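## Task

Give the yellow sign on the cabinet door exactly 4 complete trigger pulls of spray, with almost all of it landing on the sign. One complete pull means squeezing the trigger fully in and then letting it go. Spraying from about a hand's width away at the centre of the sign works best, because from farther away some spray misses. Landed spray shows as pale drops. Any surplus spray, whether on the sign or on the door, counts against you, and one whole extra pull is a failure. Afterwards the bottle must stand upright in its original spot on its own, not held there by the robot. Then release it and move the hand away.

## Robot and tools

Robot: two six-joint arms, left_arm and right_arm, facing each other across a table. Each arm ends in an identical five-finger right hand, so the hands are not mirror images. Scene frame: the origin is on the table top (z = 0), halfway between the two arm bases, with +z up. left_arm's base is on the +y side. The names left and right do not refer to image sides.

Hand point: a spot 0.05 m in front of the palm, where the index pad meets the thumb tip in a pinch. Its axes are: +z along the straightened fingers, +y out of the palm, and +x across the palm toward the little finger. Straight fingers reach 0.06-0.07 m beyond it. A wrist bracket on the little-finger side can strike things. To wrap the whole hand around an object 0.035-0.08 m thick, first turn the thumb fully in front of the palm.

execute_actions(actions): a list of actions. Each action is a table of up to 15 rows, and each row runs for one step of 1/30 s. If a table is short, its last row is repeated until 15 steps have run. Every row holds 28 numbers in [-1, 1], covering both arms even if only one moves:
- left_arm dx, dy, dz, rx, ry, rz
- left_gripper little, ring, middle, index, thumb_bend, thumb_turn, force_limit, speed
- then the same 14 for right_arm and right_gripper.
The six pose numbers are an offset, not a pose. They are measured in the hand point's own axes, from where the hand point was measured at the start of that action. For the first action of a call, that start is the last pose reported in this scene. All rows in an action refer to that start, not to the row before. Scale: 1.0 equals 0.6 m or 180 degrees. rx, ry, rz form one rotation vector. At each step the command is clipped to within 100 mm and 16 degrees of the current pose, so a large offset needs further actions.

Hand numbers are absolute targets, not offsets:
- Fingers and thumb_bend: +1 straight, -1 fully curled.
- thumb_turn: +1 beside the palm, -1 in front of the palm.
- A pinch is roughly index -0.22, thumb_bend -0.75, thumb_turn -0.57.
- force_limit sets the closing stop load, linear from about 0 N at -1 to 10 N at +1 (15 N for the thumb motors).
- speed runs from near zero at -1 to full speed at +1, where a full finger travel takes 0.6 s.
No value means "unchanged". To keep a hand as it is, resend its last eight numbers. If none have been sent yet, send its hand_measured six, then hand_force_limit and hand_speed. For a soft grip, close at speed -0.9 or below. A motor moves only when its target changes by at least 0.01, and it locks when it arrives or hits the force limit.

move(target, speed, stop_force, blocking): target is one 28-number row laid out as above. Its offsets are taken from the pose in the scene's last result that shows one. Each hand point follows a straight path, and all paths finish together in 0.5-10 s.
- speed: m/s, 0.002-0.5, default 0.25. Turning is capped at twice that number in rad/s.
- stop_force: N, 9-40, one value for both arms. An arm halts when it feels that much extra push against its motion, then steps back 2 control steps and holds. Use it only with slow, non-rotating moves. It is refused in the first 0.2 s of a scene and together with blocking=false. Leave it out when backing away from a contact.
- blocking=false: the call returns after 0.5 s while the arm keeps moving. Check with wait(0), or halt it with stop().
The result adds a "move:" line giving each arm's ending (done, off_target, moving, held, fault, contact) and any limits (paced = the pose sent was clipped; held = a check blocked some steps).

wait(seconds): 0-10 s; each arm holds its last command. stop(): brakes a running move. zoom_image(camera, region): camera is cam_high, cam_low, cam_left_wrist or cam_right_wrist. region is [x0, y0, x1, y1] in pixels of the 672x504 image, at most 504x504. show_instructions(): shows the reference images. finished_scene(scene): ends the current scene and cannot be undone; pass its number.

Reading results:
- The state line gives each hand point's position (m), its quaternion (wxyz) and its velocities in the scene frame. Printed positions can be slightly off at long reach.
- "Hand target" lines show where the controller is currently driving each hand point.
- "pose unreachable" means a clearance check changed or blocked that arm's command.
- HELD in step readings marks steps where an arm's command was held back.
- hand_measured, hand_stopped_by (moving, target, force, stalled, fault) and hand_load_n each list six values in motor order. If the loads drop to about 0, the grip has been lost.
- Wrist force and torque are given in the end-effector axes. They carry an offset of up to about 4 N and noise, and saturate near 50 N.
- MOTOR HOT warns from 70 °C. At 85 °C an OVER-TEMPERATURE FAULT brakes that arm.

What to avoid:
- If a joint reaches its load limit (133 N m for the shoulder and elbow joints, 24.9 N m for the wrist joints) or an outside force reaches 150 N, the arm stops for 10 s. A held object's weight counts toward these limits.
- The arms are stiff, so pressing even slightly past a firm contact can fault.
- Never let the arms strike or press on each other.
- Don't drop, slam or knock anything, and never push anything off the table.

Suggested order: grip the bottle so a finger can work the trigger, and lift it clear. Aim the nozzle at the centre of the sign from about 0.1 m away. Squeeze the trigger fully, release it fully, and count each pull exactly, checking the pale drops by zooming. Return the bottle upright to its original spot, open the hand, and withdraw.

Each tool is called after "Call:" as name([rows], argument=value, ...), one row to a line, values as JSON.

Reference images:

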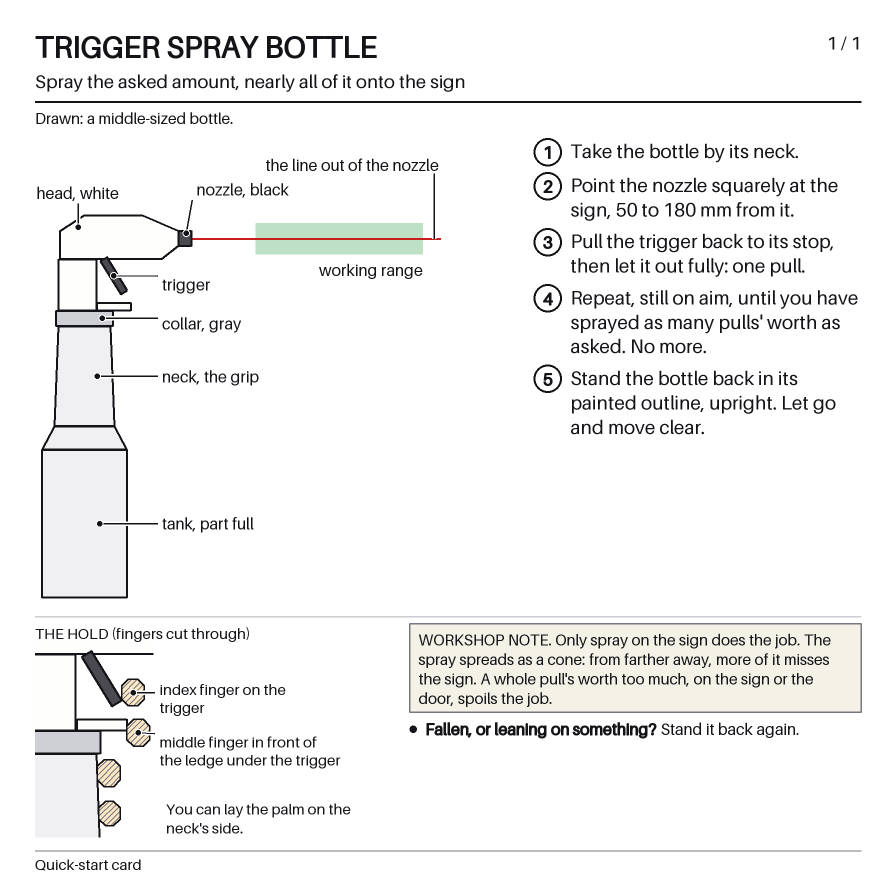

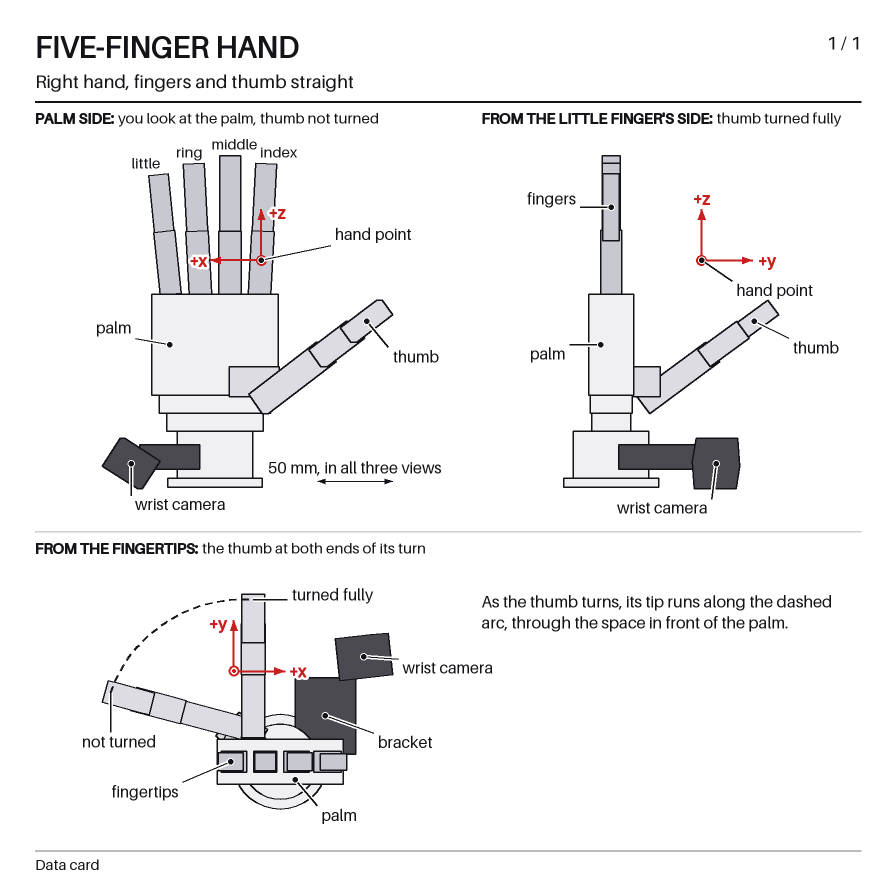

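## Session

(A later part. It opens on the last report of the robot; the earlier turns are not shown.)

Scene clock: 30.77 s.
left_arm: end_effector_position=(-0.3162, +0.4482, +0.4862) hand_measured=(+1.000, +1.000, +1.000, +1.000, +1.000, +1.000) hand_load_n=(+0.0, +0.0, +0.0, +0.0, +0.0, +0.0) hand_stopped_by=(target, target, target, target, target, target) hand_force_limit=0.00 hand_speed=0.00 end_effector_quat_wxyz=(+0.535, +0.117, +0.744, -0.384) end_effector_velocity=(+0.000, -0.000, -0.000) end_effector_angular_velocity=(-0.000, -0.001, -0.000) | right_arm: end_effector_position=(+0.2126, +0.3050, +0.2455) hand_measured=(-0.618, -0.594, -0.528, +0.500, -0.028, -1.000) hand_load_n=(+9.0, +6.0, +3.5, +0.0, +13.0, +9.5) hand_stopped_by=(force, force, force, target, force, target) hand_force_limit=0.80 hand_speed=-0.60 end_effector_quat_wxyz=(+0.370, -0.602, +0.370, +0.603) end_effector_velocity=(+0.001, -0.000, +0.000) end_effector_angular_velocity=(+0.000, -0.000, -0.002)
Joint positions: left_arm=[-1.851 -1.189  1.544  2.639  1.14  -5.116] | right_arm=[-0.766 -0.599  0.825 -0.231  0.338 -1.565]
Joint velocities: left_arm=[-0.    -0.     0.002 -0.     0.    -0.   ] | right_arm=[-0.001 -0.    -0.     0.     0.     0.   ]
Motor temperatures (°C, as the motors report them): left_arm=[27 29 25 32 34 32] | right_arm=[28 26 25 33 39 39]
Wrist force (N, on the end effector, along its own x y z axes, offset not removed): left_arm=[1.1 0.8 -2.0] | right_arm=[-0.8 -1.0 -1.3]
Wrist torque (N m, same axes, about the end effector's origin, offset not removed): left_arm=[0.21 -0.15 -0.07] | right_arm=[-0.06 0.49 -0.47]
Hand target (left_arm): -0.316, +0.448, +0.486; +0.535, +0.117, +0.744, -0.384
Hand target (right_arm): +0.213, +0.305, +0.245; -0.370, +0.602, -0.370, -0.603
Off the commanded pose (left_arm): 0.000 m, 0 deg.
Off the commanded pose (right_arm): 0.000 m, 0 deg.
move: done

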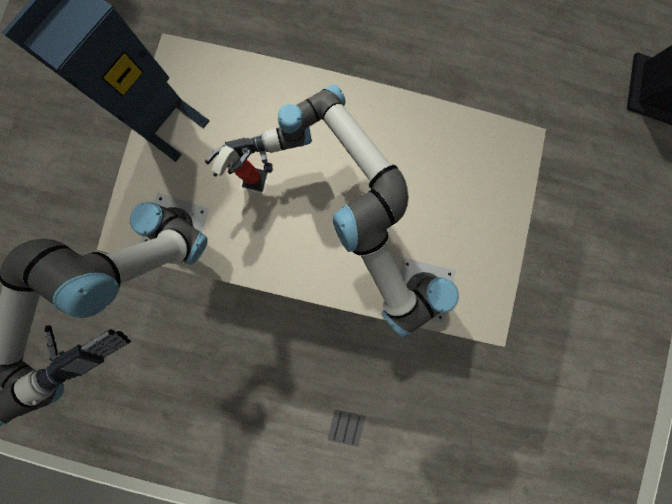

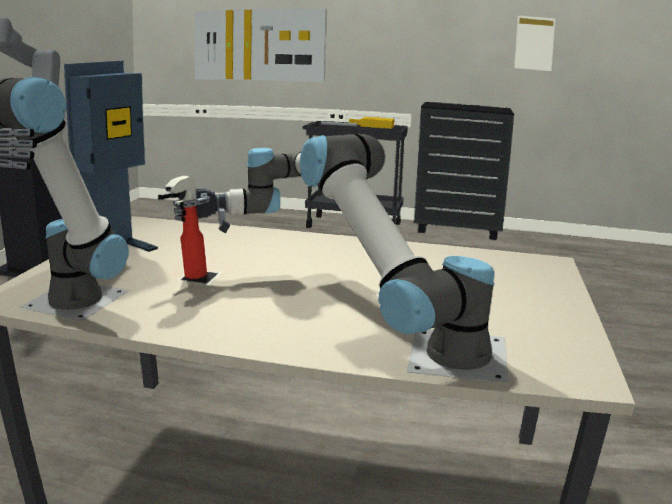

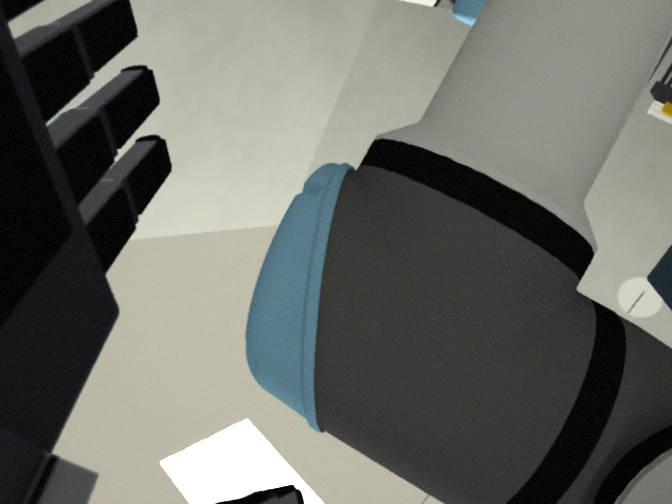

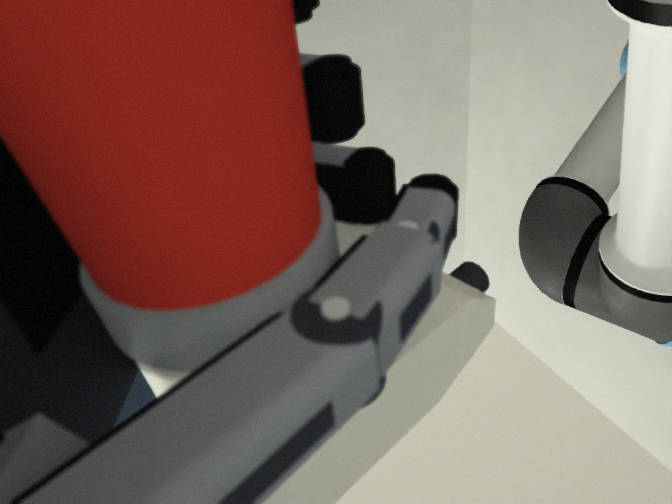

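Call:
move(target=[0,0,0,0,0,0,1,1,1,1,1,1,0,0,-0.006,-0.087,-0.035,0.417,0,0,-1,-1,-1,0.5,-1,-1,0.8,-0.6])

Call:
move(target=[0,0,0,0,0,0,1,1,1,1,1,1,0,0,0.006,0,0,0,0,0,1,1,1,1,1,-1,0.8,-0.6])

Call:
move(target=[0,0,0,0,0,0,1,1,1,1,1,1,0,0,0,-0.03,-0.05,0,0,0,1,1,1,1,1,-1,0.8,-0.6], speed=0.05)

Call:
move(target=[0,0,0,0,0,0,1,1,1,1,1,1,0,0,-0.008,0,0,-0.34,0,0,1,1,1,1,1,-1,0.8,-0.6])

Call:
zoom_image(camera="cam_high", region=[180,110,320,215])

Scene clock: 34.07 s.
left_arm: end_effector_position=(-0.3162, +0.4482, +0.4862) hand_measured=(+1.000, +1.000, +1.000, +1.000, +1.000, +1.000) hand_load_n=(+0.0, +0.0, +0.0, +0.0, +0.0, +0.0) hand_stopped_by=(target, target, target, target, target, target) hand_force_limit=0.00 hand_speed=0.00 end_effector_quat_wxyz=(+0.535, +0.117, +0.744, -0.384) end_effector_velocity=(+0.000, -0.000, -0.000) end_effector_angular_velocity=(-0.000, -0.001, -0.000) | right_arm: end_effector_position=(+0.2685, +0.3106, +0.2495) hand_measured=(-0.618, -0.594, -0.528, +0.500, -0.028, -1.000) hand_load_n=(+9.0, +6.0, +3.5, +0.0, +13.0, +9.5) hand_stopped_by=(force, force, force, target, force, target) hand_force_limit=0.80 hand_speed=-0.60 end_effector_quat_wxyz=(+0.659, -0.253, +0.661, +0.253) end_effector_velocity=(+0.000, +0.000, +0.000) end_effector_angular_velocity=(+0.000, +0.000, -0.009)
Joint positions: left_arm=[-1.851 -1.189  1.544  2.639  1.14  -5.116] | right_arm=[-0.462 -0.895  1.358 -0.461  1.951 -1.568]
Joint velocities: left_arm=[-0.    -0.     0.002 -0.001 -0.     0.   ] | right_arm=[ 0.004  0.003 -0.005  0.003  0.013  0.001]
Motor temperatures (°C, as the motors report them): left_arm=[27 29 25 32 34 32] | right_arm=[28 26 25 33 39 39]
Wrist force (N, on the end effector, along its own x y z axes, offset not removed): left_arm=[-1.0 1.1 0.3] | right_arm=[7.4 1.0 0.8]
Wrist torque (N m, same axes, about the end effector's origin, offset not removed): left_arm=[0.05 0.10 -0.21] | right_arm=[-0.10 -0.83 0.22]
Hand target (left_arm): -0.316, +0.448, +0.486; +0.535, +0.117, +0.744, -0.384
Hand target (right_arm): +0.269, +0.311, +0.249; +0.659, -0.252, +0.661, +0.253
Off the commanded pose (left_arm): 0.000 m, 0 deg.
Off the commanded pose (right_arm): 0.001 m, 0 deg.
move: done

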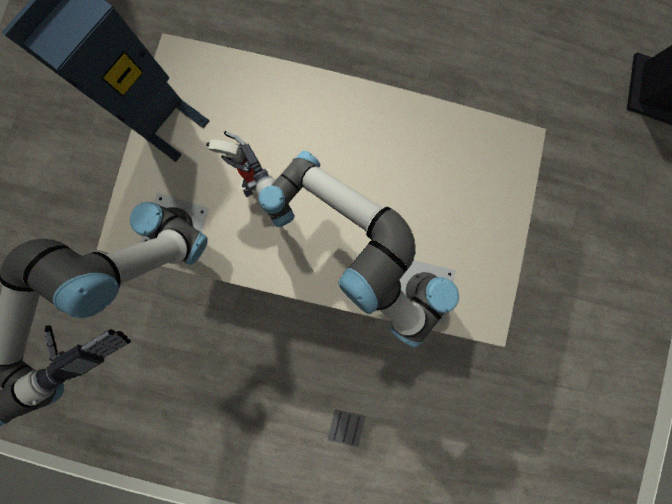

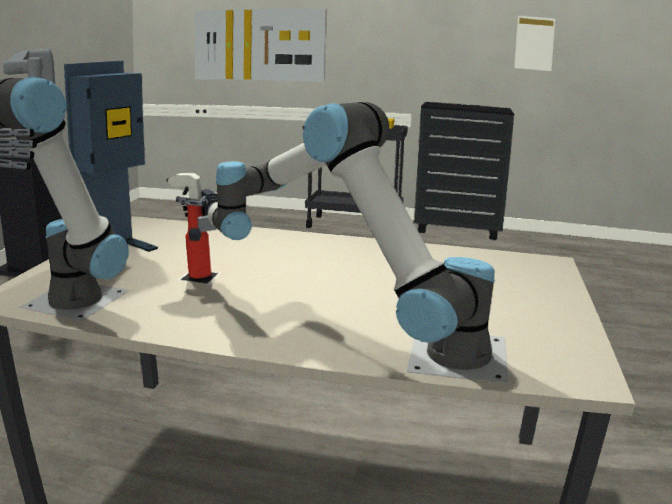

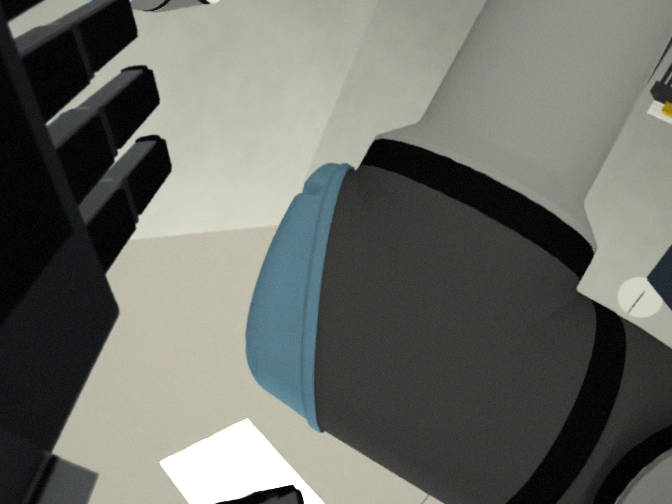

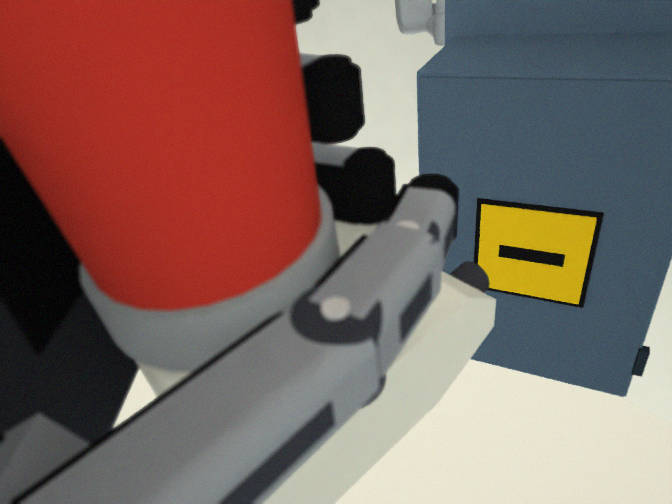

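Scene clock: 36.80 s.
left_arm: end_effector_position=(-0.3162, +0.4482, +0.4862) hand_measured=(+1.000, +1.000, +1.000, +1.000, +1.000, +1.000) hand_load_n=(+0.0, +0.0, +0.0, +0.0, +0.0, +0.0) hand_stopped_by=(target, target, target, target, target, target) hand_force_limit=0.00 hand_speed=0.00 end_effector_quat_wxyz=(+0.535, +0.117, +0.744, -0.384) end_effector_velocity=(+0.000, -0.000, -0.000) end_effector_angular_velocity=(+0.000, +0.001, +0.000) | right_arm: end_effector_position=(+0.2685, +0.3106, +0.2459) hand_measured=(+1.000, +1.000, +1.000, +1.000, +1.000, -1.000) hand_load_n=(+0.0, +0.0, +0.0, +0.0, +0.0, +0.0) hand_stopped_by=(target, target, target, target, target, target) hand_force_limit=0.80 hand_speed=-0.60 end_effector_quat_wxyz=(+0.659, -0.253, +0.661, +0.253) end_effector_velocity=(-0.001, +0.001, +0.000) end_effector_angular_velocity=(+0.001, +0.000, +0.002)
Joint positions: left_arm=[-1.851 -1.189  1.544  2.639  1.14  -5.116] | right_arm=[-0.462 -0.891  1.361 -0.469  1.951 -1.568]
Joint velocities: left_arm=[ 0. -0.  0. -0. -0. -0.] | right_arm=[ 0.001  0.    -0.001  0.    -0.001  0.001]
Motor temperatures (°C, as the motors report them): left_arm=[27 29 25 32 34 32] | right_arm=[28 26 25 33 39 39]
Wrist force (N, on the end effector, along its own x y z axes, offset not removed): left_arm=[-1.7 2.5 -0.1] | right_arm=[2.1 -3.2 3.4]
Wrist torque (N m, same axes, about the end effector's origin, offset not removed): left_arm=[0.34 0.05 -0.19] | right_arm=[-0.78 -0.23 -0.19]
Hand target (left_arm): -0.316, +0.448, +0.486; +0.535, +0.117, +0.744, -0.384
Hand target (right_arm): +0.269, +0.311, +0.246; +0.659, -0.253, +0.661, +0.253
Off the commanded pose (left_arm): 0.000 m, 0 deg.
Off the commanded pose (right_arm): 0.000 m, 0 deg.
move: done

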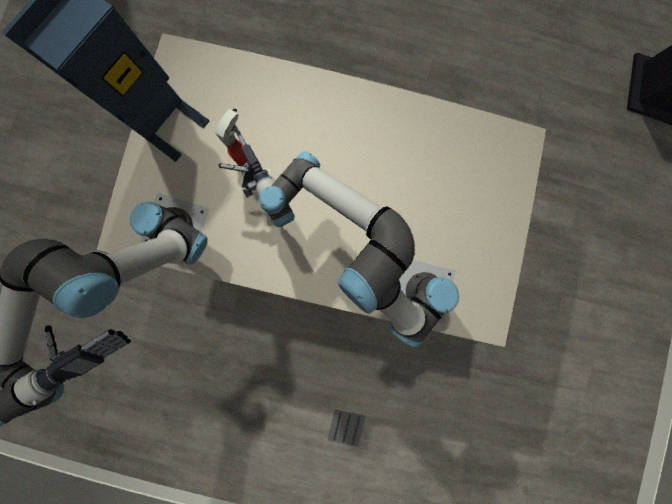

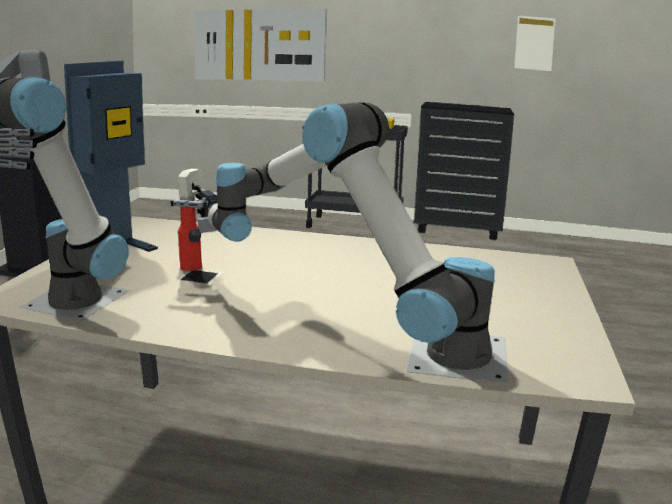

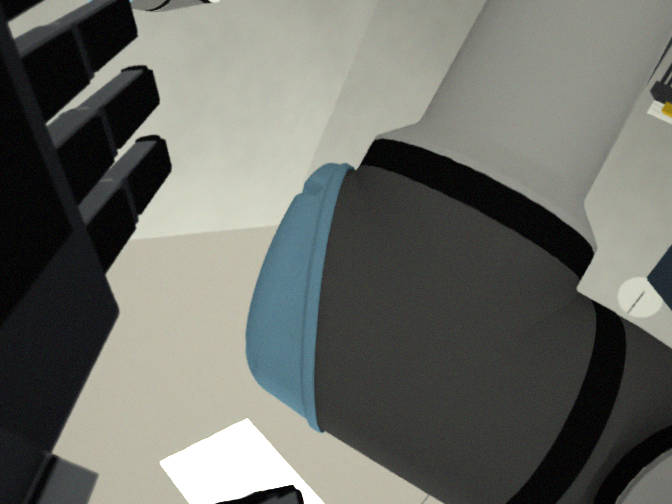

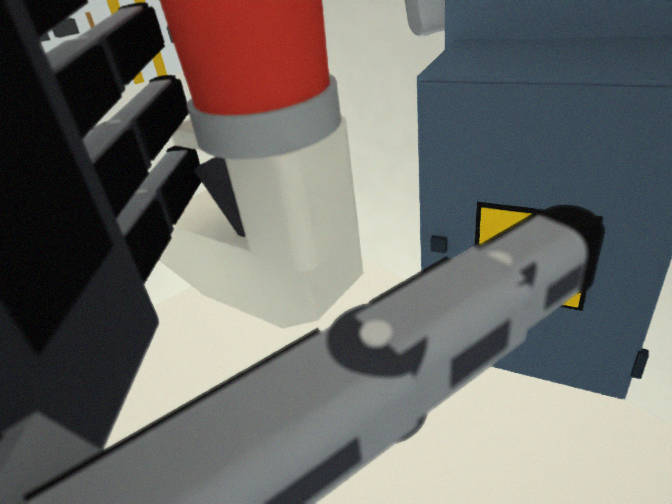

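Scene clock: 37.87 s.
left_arm: end_effector_position=(-0.3162, +0.4482, +0.4862) hand_measured=(+1.000, +1.000, +1.000, +1.000, +1.000, +1.000) hand_load_n=(+0.0, +0.0, +0.0, +0.0, +0.0, +0.0) hand_stopped_by=(target, target, target, target, target, target) hand_force_limit=0.00 hand_speed=0.00 end_effector_quat_wxyz=(+0.535, +0.117, +0.744, -0.384) end_effector_velocity=(+0.000, +0.000, +0.000) end_effector_angular_velocity=(+0.001, +0.002, -0.001) | right_arm: end_effector_position=(+0.2583, +0.2773, +0.2460) hand_measured=(+1.000, +1.000, +1.000, +1.000, +1.000, -1.000) hand_load_n=(+0.0, +0.0, +0.0, +0.0, +0.0, +0.0) hand_stopped_by=(target, target, target, target, target, target) hand_force_limit=0.80 hand_speed=-0.60 end_effector_quat_wxyz=(+0.659, -0.253, +0.661, +0.253) end_effector_velocity=(+0.000, -0.002, +0.000) end_effector_angular_velocity=(+0.001, +0.000, -0.002)
Joint positions: left_arm=[-1.851 -1.189  1.544  2.639  1.14  -5.116] | right_arm=[-0.471 -0.965  1.491 -0.523  1.942 -1.568]
Joint velocities: left_arm=[-0.001 -0.001 -0.001 -0.    -0.     0.   ] | right_arm=[-0.001 -0.003  0.005 -0.003  0.001  0.001]
Motor temperatures (°C, as the motors report them): left_arm=[27 29 25 32 34 32] | right_arm=[28 26 25 33 39 39]
Wrist force (N, on the end effector, along its own x y z axes, offset not removed): left_arm=[-1.2 1.8 0.0] | right_arm=[4.6 -0.1 2.9]
Wrist torque (N m, same axes, about the end effector's origin, offset not removed): left_arm=[0.14 0.09 -0.22] | right_arm=[-0.33 -0.29 0.10]
Hand target (left_arm): -0.316, +0.448, +0.486; +0.535, +0.117, +0.744, -0.384
Hand target (right_arm): +0.258, +0.277, +0.246; +0.659, -0.253, +0.661, +0.253
Off the commanded pose (left_arm): 0.000 m, 0 deg.
Off the commanded pose (right_arm): 0.000 m, 0 deg.
move: done

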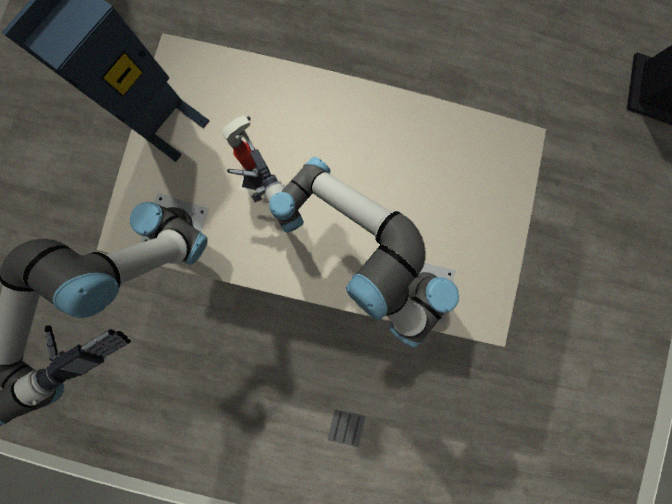

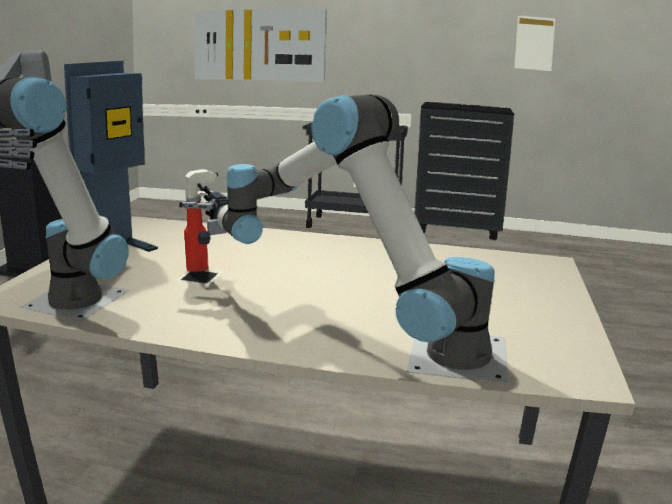

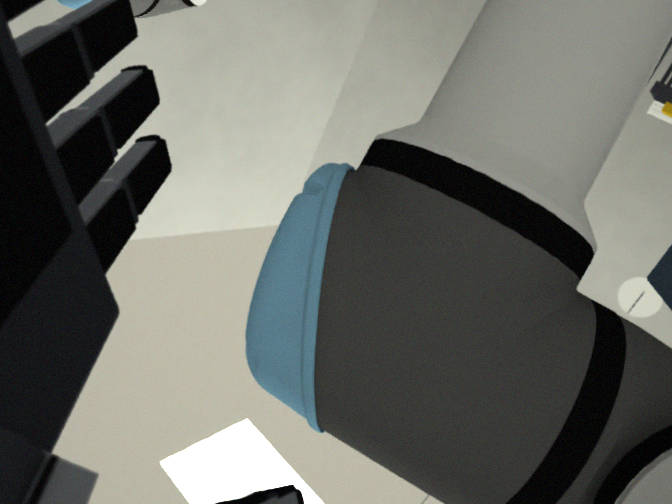

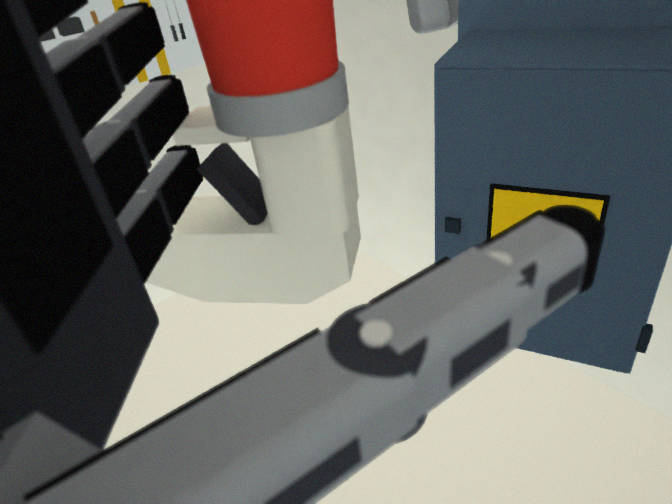

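Scene clock: 40.50 s.
left_arm: end_effector_position=(-0.3162, +0.4482, +0.4862) hand_measured=(+1.000, +1.000, +1.000, +1.000, +1.000, +1.000) hand_load_n=(+0.0, +0.0, +0.0, +0.0, +0.0, +0.0) hand_stopped_by=(target, target, target, target, target, target) hand_force_limit=0.00 hand_speed=0.00 end_effector_quat_wxyz=(+0.535, +0.117, +0.744, -0.384) end_effector_velocity=(+0.000, -0.000, +0.000) end_effector_angular_velocity=(-0.000, -0.002, -0.000) | right_arm: end_effector_position=(+0.2583, +0.2767, +0.2502) hand_measured=(+1.000, +1.000, +1.000, +1.000, +1.000, -1.000) hand_load_n=(+0.0, +0.0, +0.0, -0.5, +0.0, +0.0) hand_stopped_by=(target, target, target, target, target, target) hand_force_limit=0.80 hand_speed=-0.60 end_effector_quat_wxyz=(+0.440, -0.553, +0.440, +0.554) end_effector_velocity=(+0.001, -0.000, -0.000) end_effector_angular_velocity=(-0.003, -0.001, +0.008)
Joint positions: left_arm=[-1.851 -1.189  1.544  2.639  1.14  -5.116] | right_arm=[-0.823 -0.756  1.108 -0.354  0.523 -1.567]
Joint velocities: left_arm=[-0.    -0.     0.001  0.    -0.     0.   ] | right_arm=[-0.002  0.006 -0.014  0.013 -0.01  -0.005]
Motor temperatures (°C, as the motors report them): left_arm=[27 29 25 32 34 32] | right_arm=[28 26 25 33 39 39]
Wrist force (N, on the end effector, along its own x y z axes, offset not removed): left_arm=[-0.8 1.5 0.6] | right_arm=[-3.0 -0.1 0.7]
Wrist torque (N m, same axes, about the end effector's origin, offset not removed): left_arm=[0.09 -0.08 -0.11] | right_arm=[-0.07 0.46 -0.39]
Hand target (left_arm): -0.316, +0.448, +0.486; +0.535, +0.117, +0.744, -0.384
Hand target (right_arm): +0.258, +0.277, +0.250; -0.439, +0.553, -0.440, -0.555
Off the commanded pose (left_arm): 0.000 m, 0 deg.
Off the commanded pose (right_arm): 0.001 m, 0 deg.
move: done

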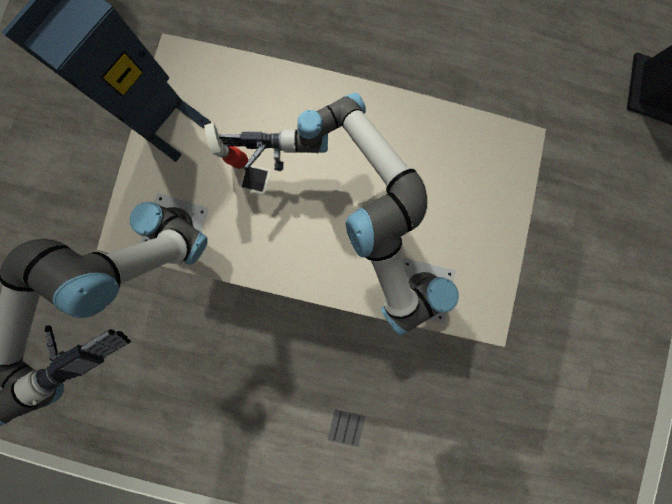

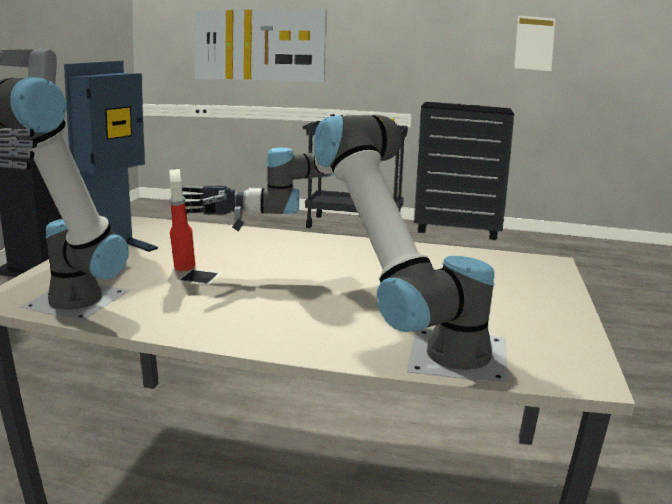

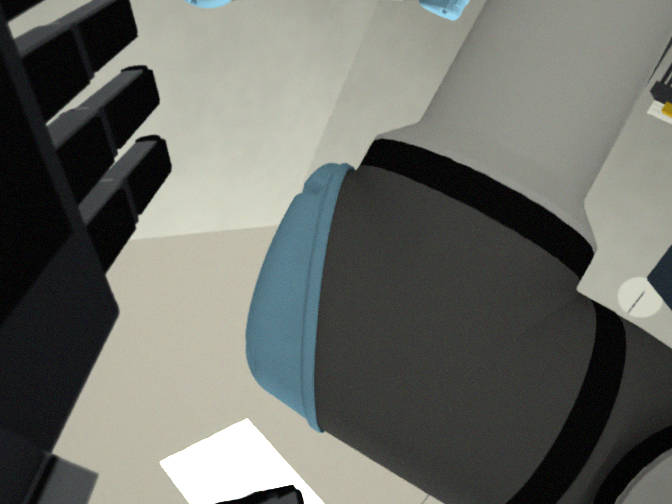

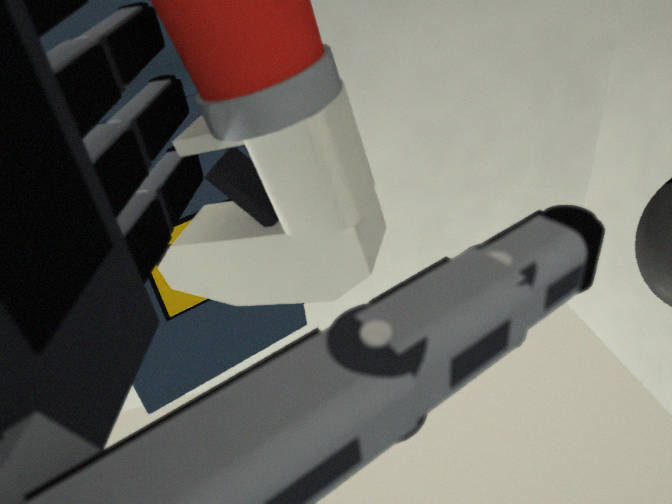

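Region (180, 110, 320, 215) of cam_high's 672x504 image, scaled by 3.600, with more detail than that image has; it fills the top 378 rows of this view, and the rest is white.

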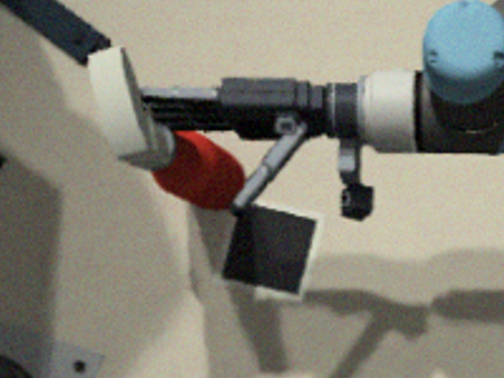

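Call:
move(target=[0,0,0,0,0,0,1,1,1,1,1,1,0,0,0.012,0,-0.1,0,0,0,1,1,1,1,1,-1,0.8,-0.6], speed=0.03)

Call:
zoom_image(camera="cam_high", region=[180,110,320,215])

Scene clock: 42.93 s.
left_arm: end_effector_position=(-0.3162, +0.4482, +0.4862) hand_measured=(+1.000, +1.000, +1.000, +1.000, +1.000, +1.000) hand_load_n=(+0.0, +0.0, +0.0, +0.0, +0.0, +0.0) hand_stopped_by=(target, target, target, target, target, target) hand_force_limit=0.00 hand_speed=0.00 end_effector_quat_wxyz=(+0.535, +0.117, +0.744, -0.384) end_effector_velocity=(+0.000, +0.000, -0.000) end_effector_angular_velocity=(-0.001, -0.001, -0.001) | right_arm: end_effector_position=(+0.2719, +0.2183, +0.2430) hand_measured=(+1.000, +1.000, +1.000, +1.000, +1.000, -1.000) hand_load_n=(+0.0, +0.0, +0.0, +0.5, +0.0, +0.0) hand_stopped_by=(target, target, target, target, target, target) hand_force_limit=0.80 hand_speed=-0.60 end_effector_quat_wxyz=(+0.440, -0.553, +0.440, +0.554) end_effector_velocity=(+0.000, -0.001, -0.000) end_effector_angular_velocity=(-0.000, +0.001, -0.000)
Joint positions: left_arm=[-1.851 -1.189  1.544  2.639  1.14  -5.116] | right_arm=[-0.904 -0.839  1.279 -0.442  0.442 -1.567]
Joint velocities: left_arm=[-0.001 -0.     0.002  0.     0.    -0.001] | right_arm=[-0.001 -0.002  0.004 -0.003 -0.001  0.002]
Motor temperatures (°C, as the motors report them): left_arm=[27 29 25 32 34 32] | right_arm=[28 26 25 33 39 39]
Wrist force (N, on the end effector, along its own x y z axes, offset not removed): left_arm=[-0.9 0.5 0.1] | right_arm=[-50.0 -4.8 -6.3]
Wrist torque (N m, same axes, about the end effector's origin, offset not removed): left_arm=[0.01 0.00 -0.15] | right_arm=[0.49 -2.28 -2.93]
Hand target (left_arm): -0.316, +0.448, +0.486; +0.535, +0.117, +0.744, -0.384
Hand target (right_arm): +0.272, +0.218, +0.243; -0.440, +0.553, -0.440, -0.554
Off the commanded pose (left_arm): 0.000 m, 0 deg.
Off the commanded pose (right_arm): 0.000 m, 0 deg.
move: done

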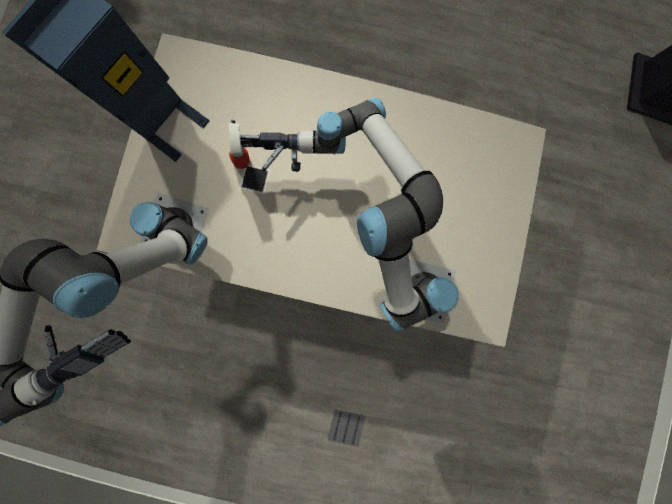

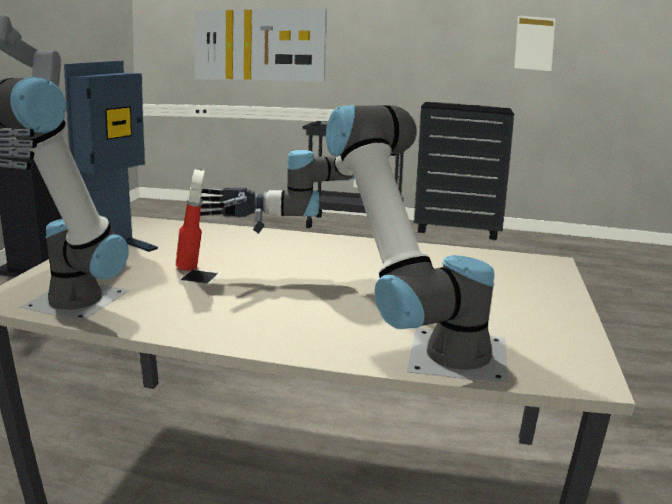

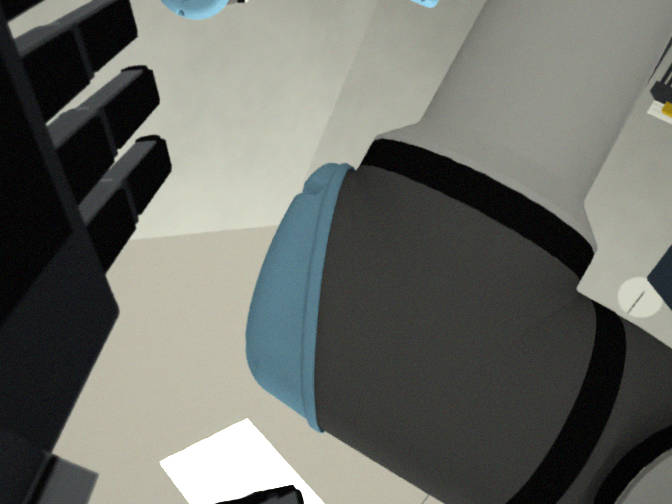

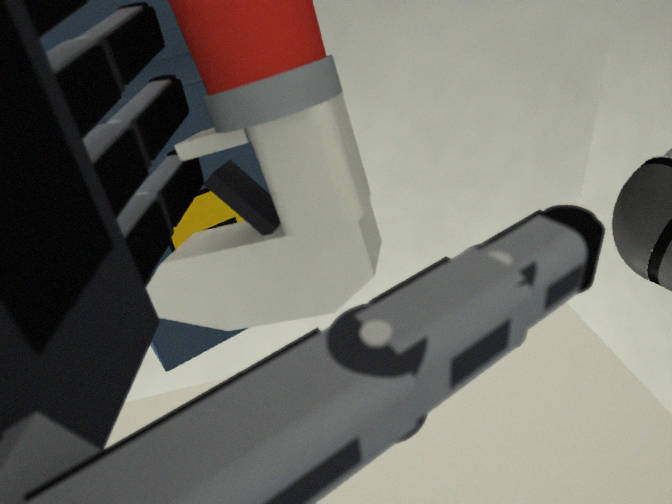

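Region (180, 110, 320, 215) of cam_high's 672x504 image, scaled by 3.600, with more detail than that image has; it fills the top 378 rows of this view, and the rest is white.

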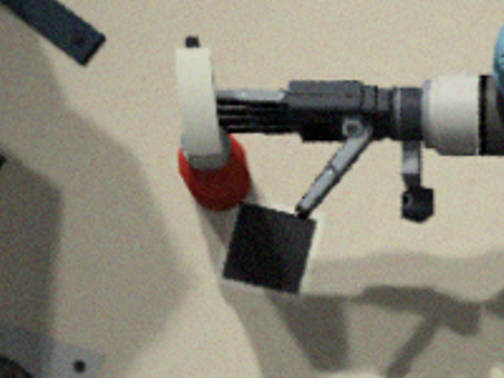

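Index is on top of the ledge; slide off its end.

Call:
move(target=[0,0,0,0,0,0,1,1,1,1,1,1,0,0,-0.012,-0.04,0.05,0,0,0,1,1,1,1,1,-1,0.8,-0.6], speed=0.03)

Scene clock: 44.67 s.
left_arm: end_effector_position=(-0.3162, +0.4482, +0.4862) hand_measured=(+1.000, +1.000, +1.000, +1.000, +1.000, +1.000) hand_load_n=(+0.0, +0.0, +0.0, +0.0, +0.0, +0.0) hand_stopped_by=(target, target, target, target, target, target) hand_force_limit=0.00 hand_speed=0.00 end_effector_quat_wxyz=(+0.535, +0.117, +0.744, -0.384) end_effector_velocity=(+0.000, -0.000, -0.000) end_effector_angular_velocity=(-0.001, -0.001, +0.000) | right_arm: end_effector_position=(+0.2884, +0.2528, +0.2501) hand_measured=(+1.000, +1.000, +1.000, +1.000, +1.000, -1.000) hand_load_n=(+0.0, +0.0, +0.0, +0.0, +0.0, +0.0) hand_stopped_by=(target, target, target, target, target, target) hand_force_limit=0.80 hand_speed=-0.60 end_effector_quat_wxyz=(+0.440, -0.553, +0.440, +0.554) end_effector_velocity=(-0.000, +0.002, +0.001) end_effector_angular_velocity=(-0.000, -0.001, +0.002)
Joint positions: left_arm=[-1.851 -1.189  1.544  2.639  1.14  -5.116] | right_arm=[-0.879 -0.757  1.111 -0.356  0.467 -1.567]
Joint velocities: left_arm=[ 0.     0.     0.001  0.    -0.    -0.001] | right_arm=[ 0.002  0.003 -0.008  0.005 -0.    -0.002]
Motor temperatures (°C, as the motors report them): left_arm=[27 29 25 32 34 32] | right_arm=[28 26 25 33 39 39]
Wrist force (N, on the end effector, along its own x y z axes, offset not removed): left_arm=[0.8 1.3 0.1] | right_arm=[0.4 0.3 2.8]
Wrist torque (N m, same axes, about the end effector's origin, offset not removed): left_arm=[0.09 -0.20 -0.12] | right_arm=[-0.26 -0.06 0.07]
Hand target (left_arm): -0.316, +0.448, +0.486; +0.535, +0.117, +0.744, -0.384
Hand target (right_arm): +0.288, +0.253, +0.250; -0.440, +0.553, -0.440, -0.554
Off the commanded pose (left_arm): 0.000 m, 0 deg.
Off the commanded pose (right_arm): 0.000 m, 0 deg.
move: done

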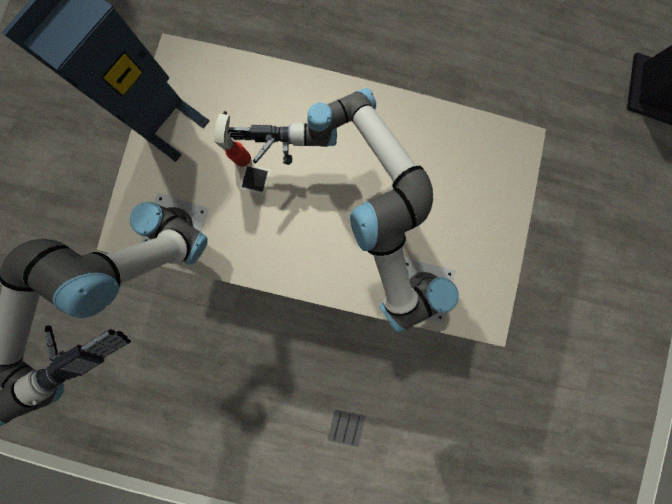

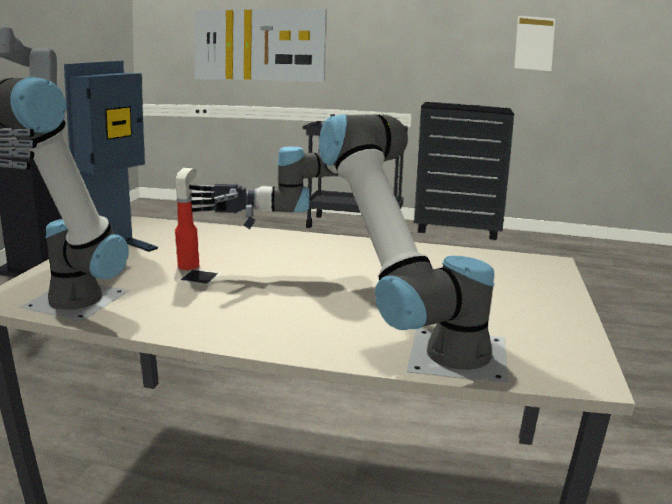

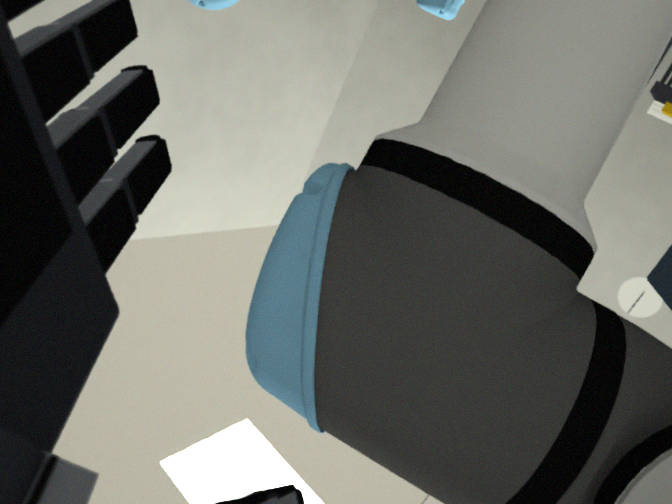

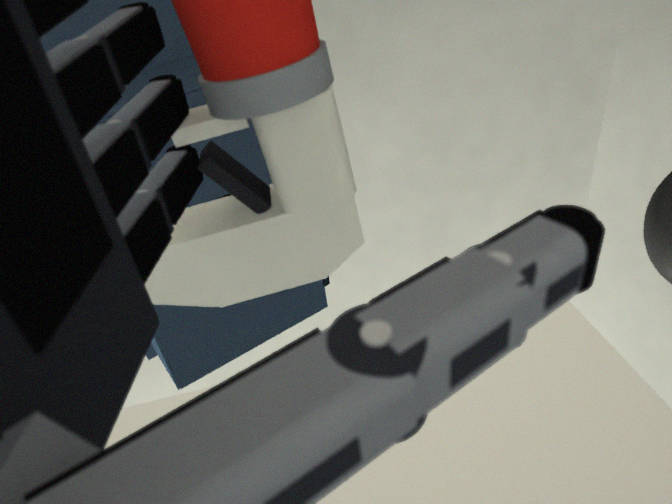

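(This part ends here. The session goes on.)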